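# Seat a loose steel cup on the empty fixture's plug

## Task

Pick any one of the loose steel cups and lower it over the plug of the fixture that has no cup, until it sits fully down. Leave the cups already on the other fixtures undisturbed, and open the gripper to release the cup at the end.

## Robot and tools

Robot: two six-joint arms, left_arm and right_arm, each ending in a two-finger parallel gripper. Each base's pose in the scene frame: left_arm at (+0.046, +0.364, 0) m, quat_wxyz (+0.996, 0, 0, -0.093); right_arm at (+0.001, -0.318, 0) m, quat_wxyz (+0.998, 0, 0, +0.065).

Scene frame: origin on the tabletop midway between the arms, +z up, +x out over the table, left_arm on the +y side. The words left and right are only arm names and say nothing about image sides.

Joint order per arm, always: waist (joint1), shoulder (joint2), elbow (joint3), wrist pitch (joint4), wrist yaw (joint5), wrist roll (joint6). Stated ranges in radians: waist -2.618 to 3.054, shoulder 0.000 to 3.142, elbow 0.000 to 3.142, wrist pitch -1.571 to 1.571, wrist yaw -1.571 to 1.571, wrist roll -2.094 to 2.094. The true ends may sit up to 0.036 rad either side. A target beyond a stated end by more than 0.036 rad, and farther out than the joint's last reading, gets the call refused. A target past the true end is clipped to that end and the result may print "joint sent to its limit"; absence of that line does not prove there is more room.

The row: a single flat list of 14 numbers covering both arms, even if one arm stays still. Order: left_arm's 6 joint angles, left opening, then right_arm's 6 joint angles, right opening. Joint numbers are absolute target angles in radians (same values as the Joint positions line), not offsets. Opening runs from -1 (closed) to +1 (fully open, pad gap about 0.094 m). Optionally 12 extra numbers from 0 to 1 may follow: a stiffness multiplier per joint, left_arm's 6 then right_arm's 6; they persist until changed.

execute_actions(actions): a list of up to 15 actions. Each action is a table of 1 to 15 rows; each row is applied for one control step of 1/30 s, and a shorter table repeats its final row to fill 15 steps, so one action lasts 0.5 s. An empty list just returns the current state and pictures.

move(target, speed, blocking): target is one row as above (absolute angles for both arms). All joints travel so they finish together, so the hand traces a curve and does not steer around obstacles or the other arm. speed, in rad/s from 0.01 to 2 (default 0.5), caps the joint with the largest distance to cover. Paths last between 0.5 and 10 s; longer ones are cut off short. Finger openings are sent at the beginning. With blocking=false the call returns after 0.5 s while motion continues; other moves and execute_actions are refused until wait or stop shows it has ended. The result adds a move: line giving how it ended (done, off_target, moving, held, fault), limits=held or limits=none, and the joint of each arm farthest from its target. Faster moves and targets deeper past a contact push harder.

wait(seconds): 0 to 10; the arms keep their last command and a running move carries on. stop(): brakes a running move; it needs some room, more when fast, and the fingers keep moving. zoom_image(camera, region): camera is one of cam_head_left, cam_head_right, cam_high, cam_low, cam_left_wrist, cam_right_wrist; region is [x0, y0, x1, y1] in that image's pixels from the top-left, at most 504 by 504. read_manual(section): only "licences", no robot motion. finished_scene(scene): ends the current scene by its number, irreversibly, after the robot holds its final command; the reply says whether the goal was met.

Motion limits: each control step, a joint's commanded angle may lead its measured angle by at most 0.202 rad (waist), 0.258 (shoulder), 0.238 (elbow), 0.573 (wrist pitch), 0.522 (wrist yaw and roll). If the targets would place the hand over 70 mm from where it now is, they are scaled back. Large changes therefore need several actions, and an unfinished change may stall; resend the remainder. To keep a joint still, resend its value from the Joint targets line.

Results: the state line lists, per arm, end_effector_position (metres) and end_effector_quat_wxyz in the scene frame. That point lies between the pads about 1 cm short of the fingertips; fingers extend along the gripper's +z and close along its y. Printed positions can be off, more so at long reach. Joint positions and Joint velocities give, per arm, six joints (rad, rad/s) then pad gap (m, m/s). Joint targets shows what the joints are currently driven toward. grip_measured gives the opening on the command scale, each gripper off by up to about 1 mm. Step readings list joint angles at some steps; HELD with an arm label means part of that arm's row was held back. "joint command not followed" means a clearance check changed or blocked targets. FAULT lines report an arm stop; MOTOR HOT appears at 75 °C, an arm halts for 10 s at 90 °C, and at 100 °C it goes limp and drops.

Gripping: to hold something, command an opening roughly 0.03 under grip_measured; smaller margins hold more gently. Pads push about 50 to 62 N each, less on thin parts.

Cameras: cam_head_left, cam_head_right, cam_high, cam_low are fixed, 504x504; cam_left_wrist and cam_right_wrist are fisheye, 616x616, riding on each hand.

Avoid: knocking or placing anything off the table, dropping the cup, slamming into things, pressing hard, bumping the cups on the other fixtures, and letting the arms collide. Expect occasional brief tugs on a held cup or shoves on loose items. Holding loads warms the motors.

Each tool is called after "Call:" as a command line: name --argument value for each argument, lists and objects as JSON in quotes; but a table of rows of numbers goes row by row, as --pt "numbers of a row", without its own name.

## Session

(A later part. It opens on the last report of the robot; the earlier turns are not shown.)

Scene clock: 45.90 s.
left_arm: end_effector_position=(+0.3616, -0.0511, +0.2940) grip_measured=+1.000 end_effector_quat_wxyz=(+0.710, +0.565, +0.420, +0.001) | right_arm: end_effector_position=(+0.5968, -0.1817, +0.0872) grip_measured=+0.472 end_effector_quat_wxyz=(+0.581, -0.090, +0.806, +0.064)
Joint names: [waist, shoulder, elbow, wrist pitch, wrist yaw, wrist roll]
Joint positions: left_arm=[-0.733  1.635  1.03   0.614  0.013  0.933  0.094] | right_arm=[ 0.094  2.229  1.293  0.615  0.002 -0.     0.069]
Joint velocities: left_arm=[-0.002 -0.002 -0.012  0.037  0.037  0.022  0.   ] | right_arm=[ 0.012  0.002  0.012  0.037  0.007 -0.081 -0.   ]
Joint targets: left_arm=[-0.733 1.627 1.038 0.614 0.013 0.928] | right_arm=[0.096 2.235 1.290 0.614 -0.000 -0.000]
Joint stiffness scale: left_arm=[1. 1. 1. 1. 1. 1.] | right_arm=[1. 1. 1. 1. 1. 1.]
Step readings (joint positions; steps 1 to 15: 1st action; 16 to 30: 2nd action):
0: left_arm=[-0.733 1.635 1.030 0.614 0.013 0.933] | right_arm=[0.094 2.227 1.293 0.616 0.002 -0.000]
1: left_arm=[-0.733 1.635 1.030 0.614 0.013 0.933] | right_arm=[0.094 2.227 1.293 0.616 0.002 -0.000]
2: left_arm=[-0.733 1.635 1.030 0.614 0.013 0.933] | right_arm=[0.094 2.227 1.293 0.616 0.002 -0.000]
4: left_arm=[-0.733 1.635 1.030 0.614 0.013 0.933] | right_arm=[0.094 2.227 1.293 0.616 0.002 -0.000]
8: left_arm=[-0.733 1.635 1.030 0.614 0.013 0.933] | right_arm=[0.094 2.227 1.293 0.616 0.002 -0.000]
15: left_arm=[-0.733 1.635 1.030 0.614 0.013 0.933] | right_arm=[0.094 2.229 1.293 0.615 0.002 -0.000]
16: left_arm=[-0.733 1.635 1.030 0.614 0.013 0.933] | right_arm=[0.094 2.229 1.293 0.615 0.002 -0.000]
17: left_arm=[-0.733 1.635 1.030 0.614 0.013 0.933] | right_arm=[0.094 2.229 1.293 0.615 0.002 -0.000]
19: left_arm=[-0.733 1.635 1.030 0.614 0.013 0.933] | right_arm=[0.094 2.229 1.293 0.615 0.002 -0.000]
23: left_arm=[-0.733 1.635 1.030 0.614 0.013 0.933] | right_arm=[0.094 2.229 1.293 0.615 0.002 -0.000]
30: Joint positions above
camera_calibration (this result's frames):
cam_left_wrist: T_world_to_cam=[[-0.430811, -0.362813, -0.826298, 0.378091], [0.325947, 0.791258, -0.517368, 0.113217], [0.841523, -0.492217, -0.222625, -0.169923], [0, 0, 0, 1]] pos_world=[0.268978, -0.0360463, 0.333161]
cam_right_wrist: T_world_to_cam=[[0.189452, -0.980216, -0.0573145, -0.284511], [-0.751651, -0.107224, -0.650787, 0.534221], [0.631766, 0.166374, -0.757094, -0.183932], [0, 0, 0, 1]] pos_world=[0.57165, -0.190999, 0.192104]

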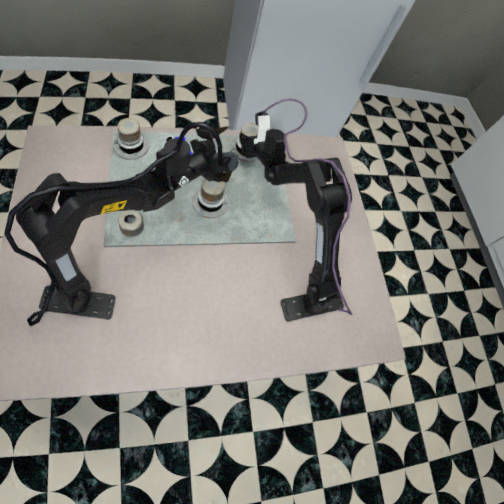

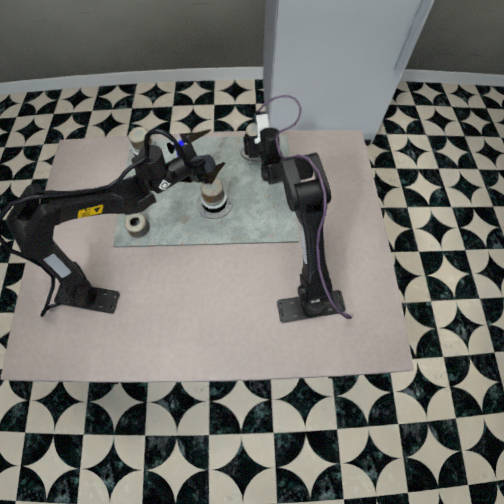

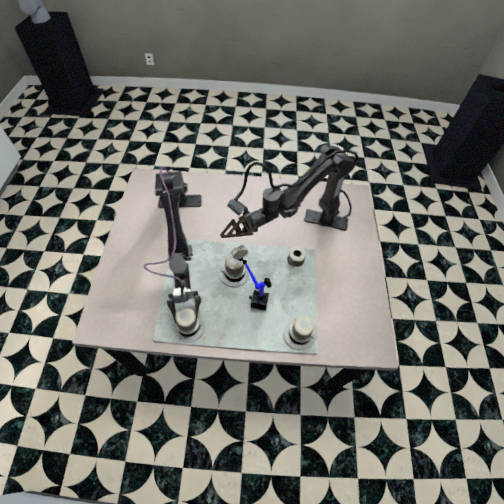

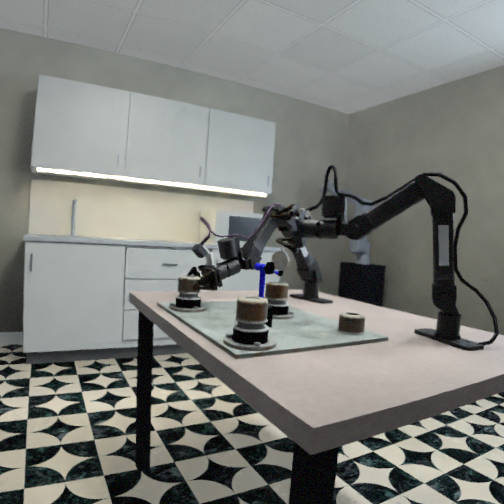

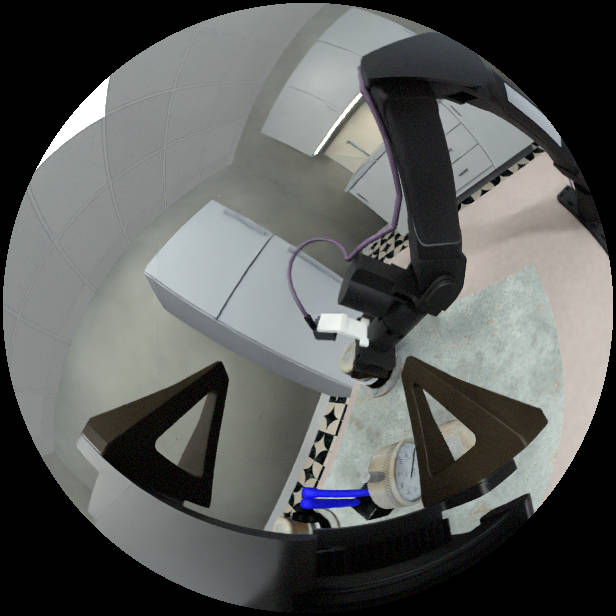

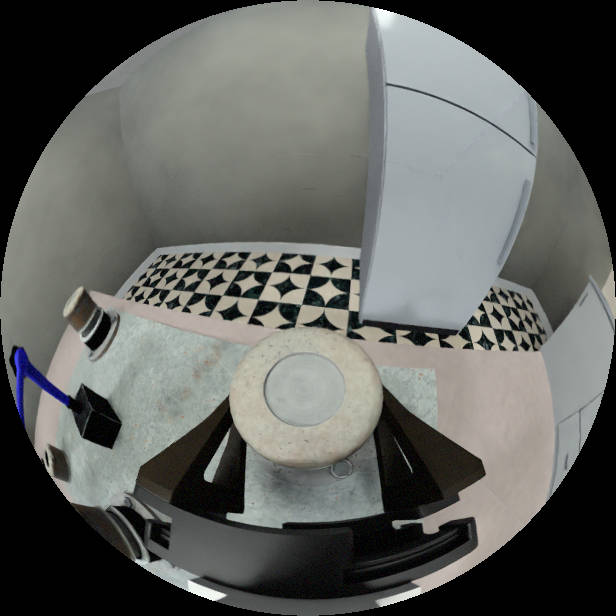

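Seated. Relax, release, retreat.

Call:
execute_actions --actions '[[[-0.733,1.627,1.038,0.614,0.013,0.928,1,0.095,2.231,1.293,0.618,0,0,0.435],[-0.733,1.627,1.038,0.614,0.013,0.928,1,0.095,2.227,1.296,0.621,0,0,0.435],[-0.733,1.627,1.038,0.614,0.013,0.928,1,0.095,2.223,1.299,0.624,0,0,0.435],[-0.733,1.627,1.038,0.614,0.013,0.928,1,0.095,2.220,1.302,0.627,0,0,0.44],[-0.733,1.627,1.038,0.614,0.013,0.928,1,0.095,2.218,1.303,0.629,0,0,0.45],[-0.733,1.627,1.038,0.614,0.013,0.928,1,0.095,2.218,1.303,0.629,0,0,0.46],[-0.733,1.627,1.038,0.614,0.013,0.928,1,0.095,2.218,1.303,0.629,0,0,0.475],[-0.733,1.627,1.038,0.614,0.013,0.928,1,0.095,2.218,1.303,0.629,0,0,0.50],[-0.733,1.627,1.038,0.614,0.013,0.928,1,0.095,2.218,1.303,0.629,0,0,0.56],[-0.733,1.627,1.038,0.614,0.013,0.928,1,0.095,2.218,1.303,0.629,0,0,0.64],[-0.733,1.627,1.038,0.614,0.013,0.928,1,0.095,2.218,1.303,0.629,0,0,0.72],[-0.733,1.627,1.038,0.614,0.013,0.928,1,0.095,2.218,1.303,0.629,0,0,0.80],[-0.733,1.627,1.038,0.614,0.013,0.928,1,0.095,2.218,1.303,0.629,0,0,0.88],[-0.733,1.627,1.038,0.614,0.013,0.928,1,0.095,2.218,1.303,0.629,0,0,0.95],[-0.733,1.627,1.038,0.614,0.013,0.928,1,0.095,2.218,1.303,0.629,0,0,1]]]'

Call:
move --target '[-0.733,1.627,1.038,0.614,0.013,0.928,1,0.095,1.90,1.10,0.55,0,0,1]' --speed 0.5

Call:
zoom_image --camera "cam_low" --region '[150, 230, 300, 350]'

Scene clock: 48.27 s.
left_arm: end_effector_position=(+0.3616, -0.0511, +0.2940) grip_measured=+1.000 end_effector_quat_wxyz=(+0.710, +0.565, +0.420, +0.001) | right_arm: end_effector_position=(+0.5968, -0.1817, +0.0872) grip_measured=+0.975 end_effector_quat_wxyz=(+0.581, -0.090, +0.806, +0.064)
Joint names: [waist, shoulder, elbow, wrist pitch, wrist yaw, wrist roll]
Joint positions: left_arm=[-0.733  1.635  1.03   0.614  0.013  0.933  0.094] | right_arm=[ 0.094  2.229  1.293  0.615  0.002 -0.     0.093]
Joint velocities: left_arm=[ 0.007 -0.007 -0.002 -0.037 -0.022 -0.007  0.   ] | right_arm=[ 0.007 -0.002 -0.002 -0.051  0.051 -0.007  0.056]
Joint targets: left_arm=[-0.733 1.627 1.038 0.614 0.013 0.928] | right_arm=[0.095 2.218 1.303 0.629 -0.000 0.000]
Joint stiffness scale: left_arm=[1. 1. 1. 1. 1. 1.] | right_arm=[1. 1. 1. 1. 1. 1.]
Step readings (joint positions):
0: left_arm=[-0.733 1.635 1.030 0.614 0.013 0.933] | right_arm=[0.094 2.229 1.293 0.615 0.002 -0.000]
1: left_arm=[-0.733 1.635 1.030 0.614 0.013 0.933] | right_arm=[0.094 2.229 1.293 0.615 0.002 -0.000]
2: left_arm=[-0.733 1.635 1.030 0.614 0.013 0.933] | right_arm=[0.094 2.229 1.293 0.615 0.002 -0.000]
4: left_arm=[-0.733 1.635 1.030 0.614 0.013 0.933] | right_arm=[0.094 2.229 1.293 0.615 0.002 -0.000]
8: left_arm=[-0.733 1.635 1.030 0.614 0.013 0.933] | right_arm=[0.094 2.229 1.293 0.615 0.002 -0.000]
15: Joint positions above
camera_calibration (this result's frames):
cam_left_wrist: T_world_to_cam=[[-0.430811, -0.362813, -0.826298, 0.378091], [0.325947, 0.791258, -0.517368, 0.113217], [0.841523, -0.492217, -0.222625, -0.169923], [0, 0, 0, 1]] pos_world=[0.268978, -0.0360463, 0.333161]
cam_right_wrist: T_world_to_cam=[[0.189452, -0.980216, -0.0573145, -0.284511], [-0.751651, -0.107224, -0.650787, 0.534221], [0.631766, 0.166374, -0.757094, -0.183932], [0, 0, 0, 1]] pos_world=[0.57165, -0.190999, 0.192104]

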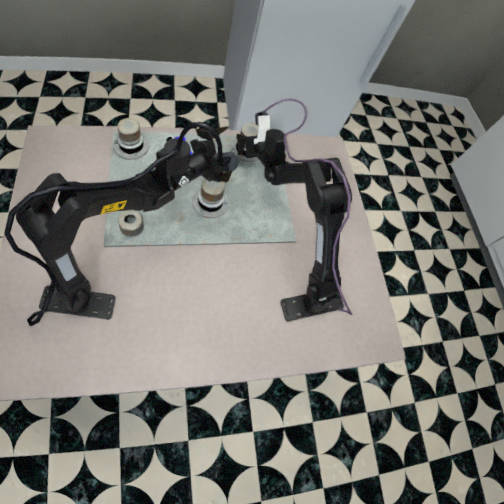

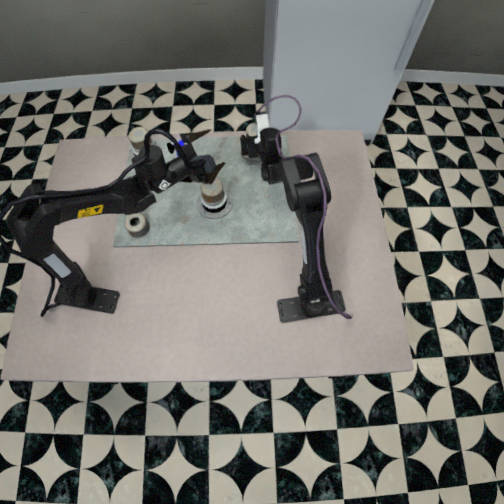

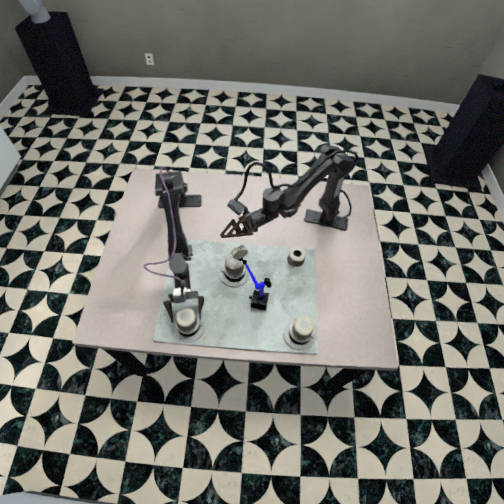

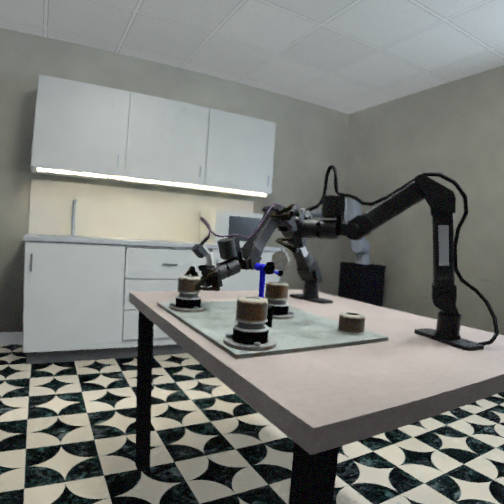

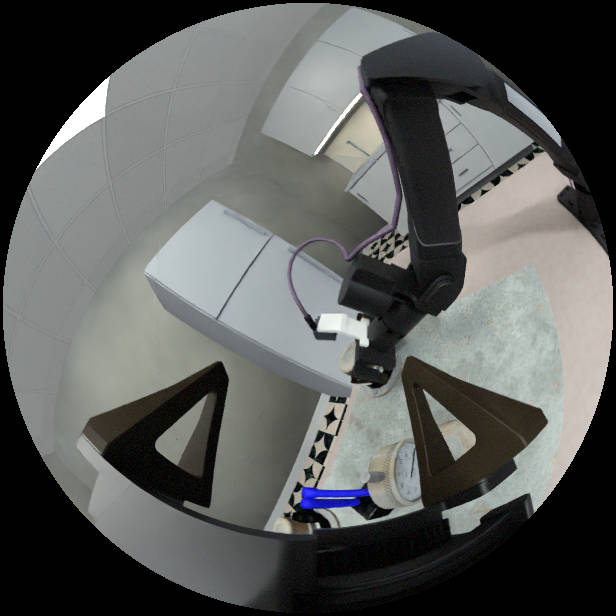

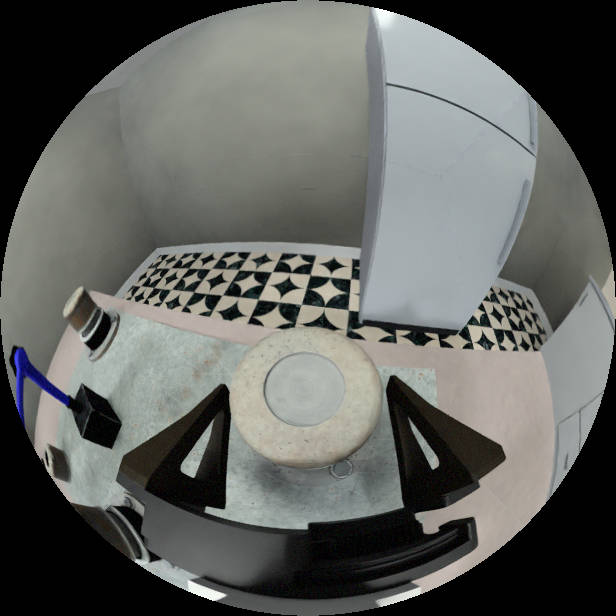

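Scene clock: 49.63 s.
left_arm: end_effector_position=(+0.3616, -0.0511, +0.2940) grip_measured=+1.000 end_effector_quat_wxyz=(+0.710, +0.565, +0.420, +0.001) | right_arm: end_effector_position=(+0.5520, -0.1919, +0.1666) grip_measured=+1.000 end_effector_quat_wxyz=(+0.607, -0.088, +0.787, +0.067)
Joint names: [waist, shoulder, elbow, wrist pitch, wrist yaw, wrist roll]
Joint positions: left_arm=[-0.733  1.635  1.03   0.614  0.013  0.933  0.094] | right_arm=[ 0.094  1.928  1.117  0.553  0.002 -0.     0.094]
Joint velocities: left_arm=[-0.002 -0.002 -0.002  0.007 -0.066 -0.007  0.   ] | right_arm=[ 0.007 -0.022  0.002 -0.022 -0.022  0.007  0.   ]
Joint targets: left_arm=[-0.733 1.627 1.038 0.614 0.013 0.928] | right_arm=[0.095 1.900 1.100 0.550 0.000 -0.000]
Joint stiffness scale: left_arm=[1. 1. 1. 1. 1. 1.] | right_arm=[1. 1. 1. 1. 1. 1.]
move: off_target (right_arm); limits=none; left_arm: farthest joint: the shoulder, 0.008 radians from its target (0.008 radians at the start); right_arm: farthest joint: the shoulder, 0.028 radians from its target (0.329 radians at the start)
camera_calibration (this result's frames):
cam_left_wrist: T_world_to_cam=[[-0.430811, -0.362813, -0.826298, 0.378091], [0.325947, 0.791258, -0.517368, 0.113217], [0.841523, -0.492217, -0.222625, -0.169923], [0, 0, 0, 1]] pos_world=[0.268978, -0.0360463, 0.333161]
cam_right_wrist: T_world_to_cam=[[0.193097, -0.979386, -0.0593041, -0.282995], [-0.709498, -0.0976252, -0.697913, 0.537528], [0.677737, 0.176841, -0.713723, -0.124439], [0, 0, 0, 1]] pos_world=[0.520357, -0.202679, 0.269551]

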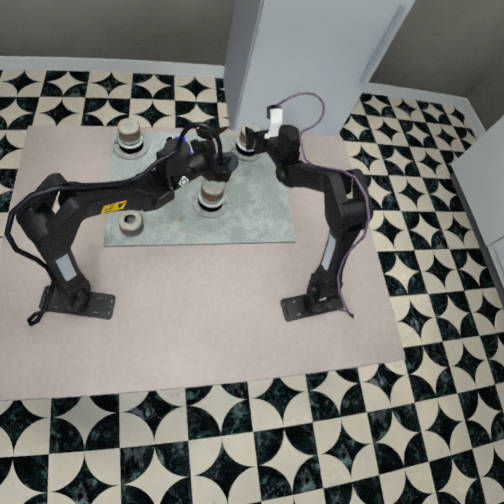

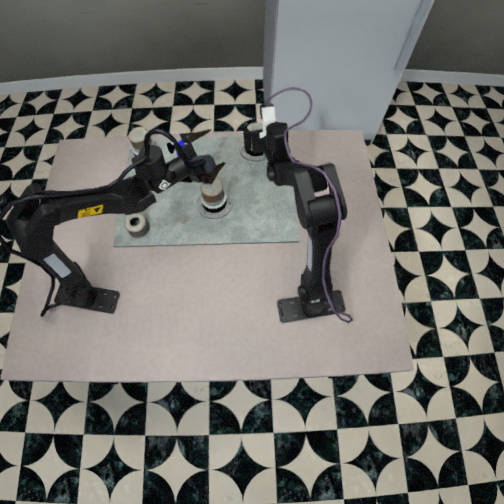

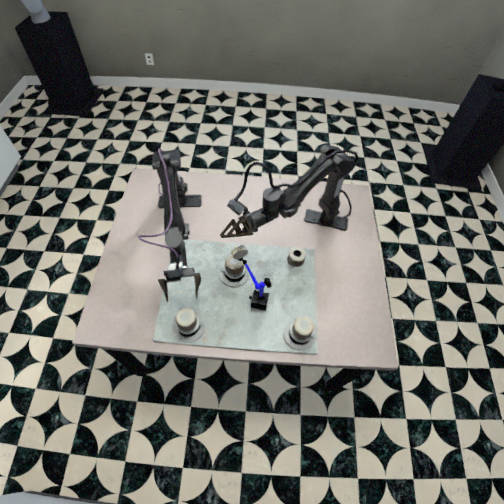

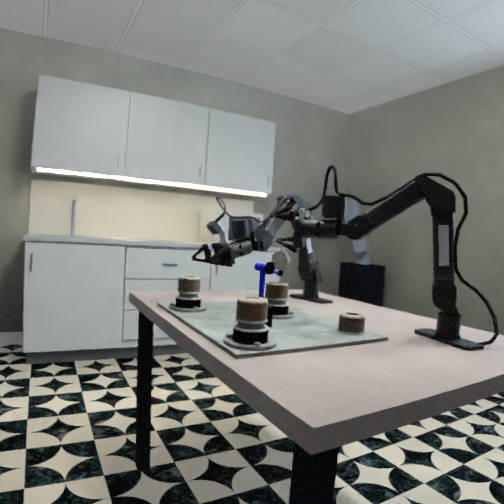

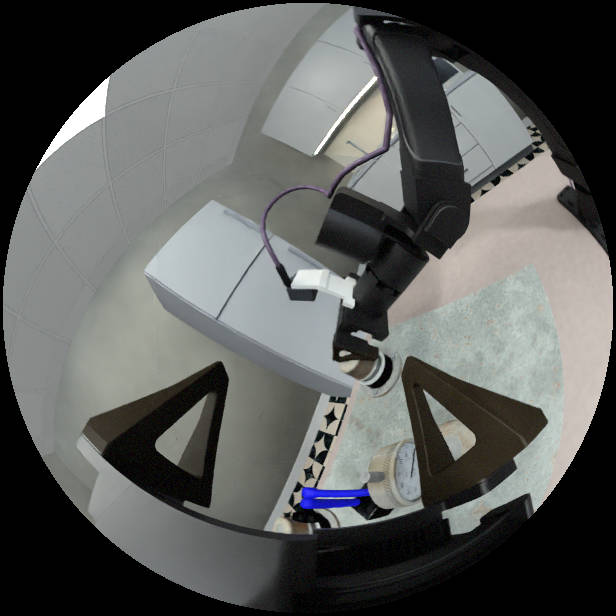

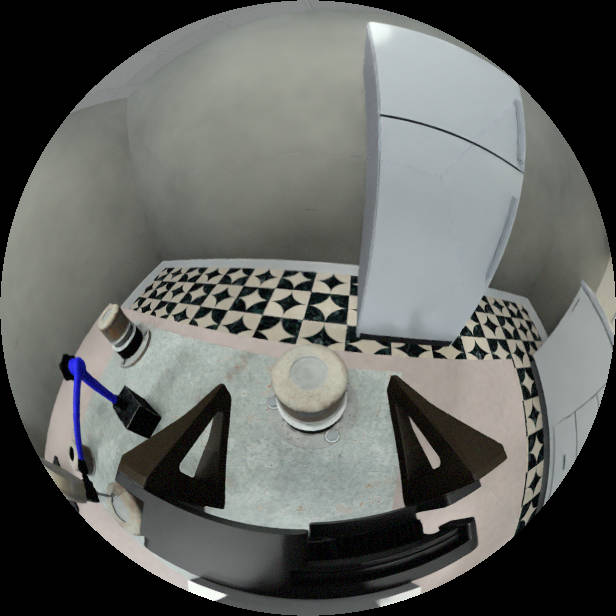

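Region (150, 230, 300, 350) of cam_low's 504x504 image, scaled by 3.360, with more detail than that image has; it fills the top 403 rows of this view, and the rest is white.

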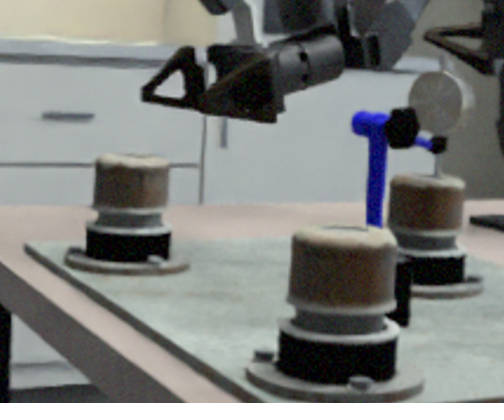

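Call:
finished_scene --scene 2

The scene is finished: the task was done.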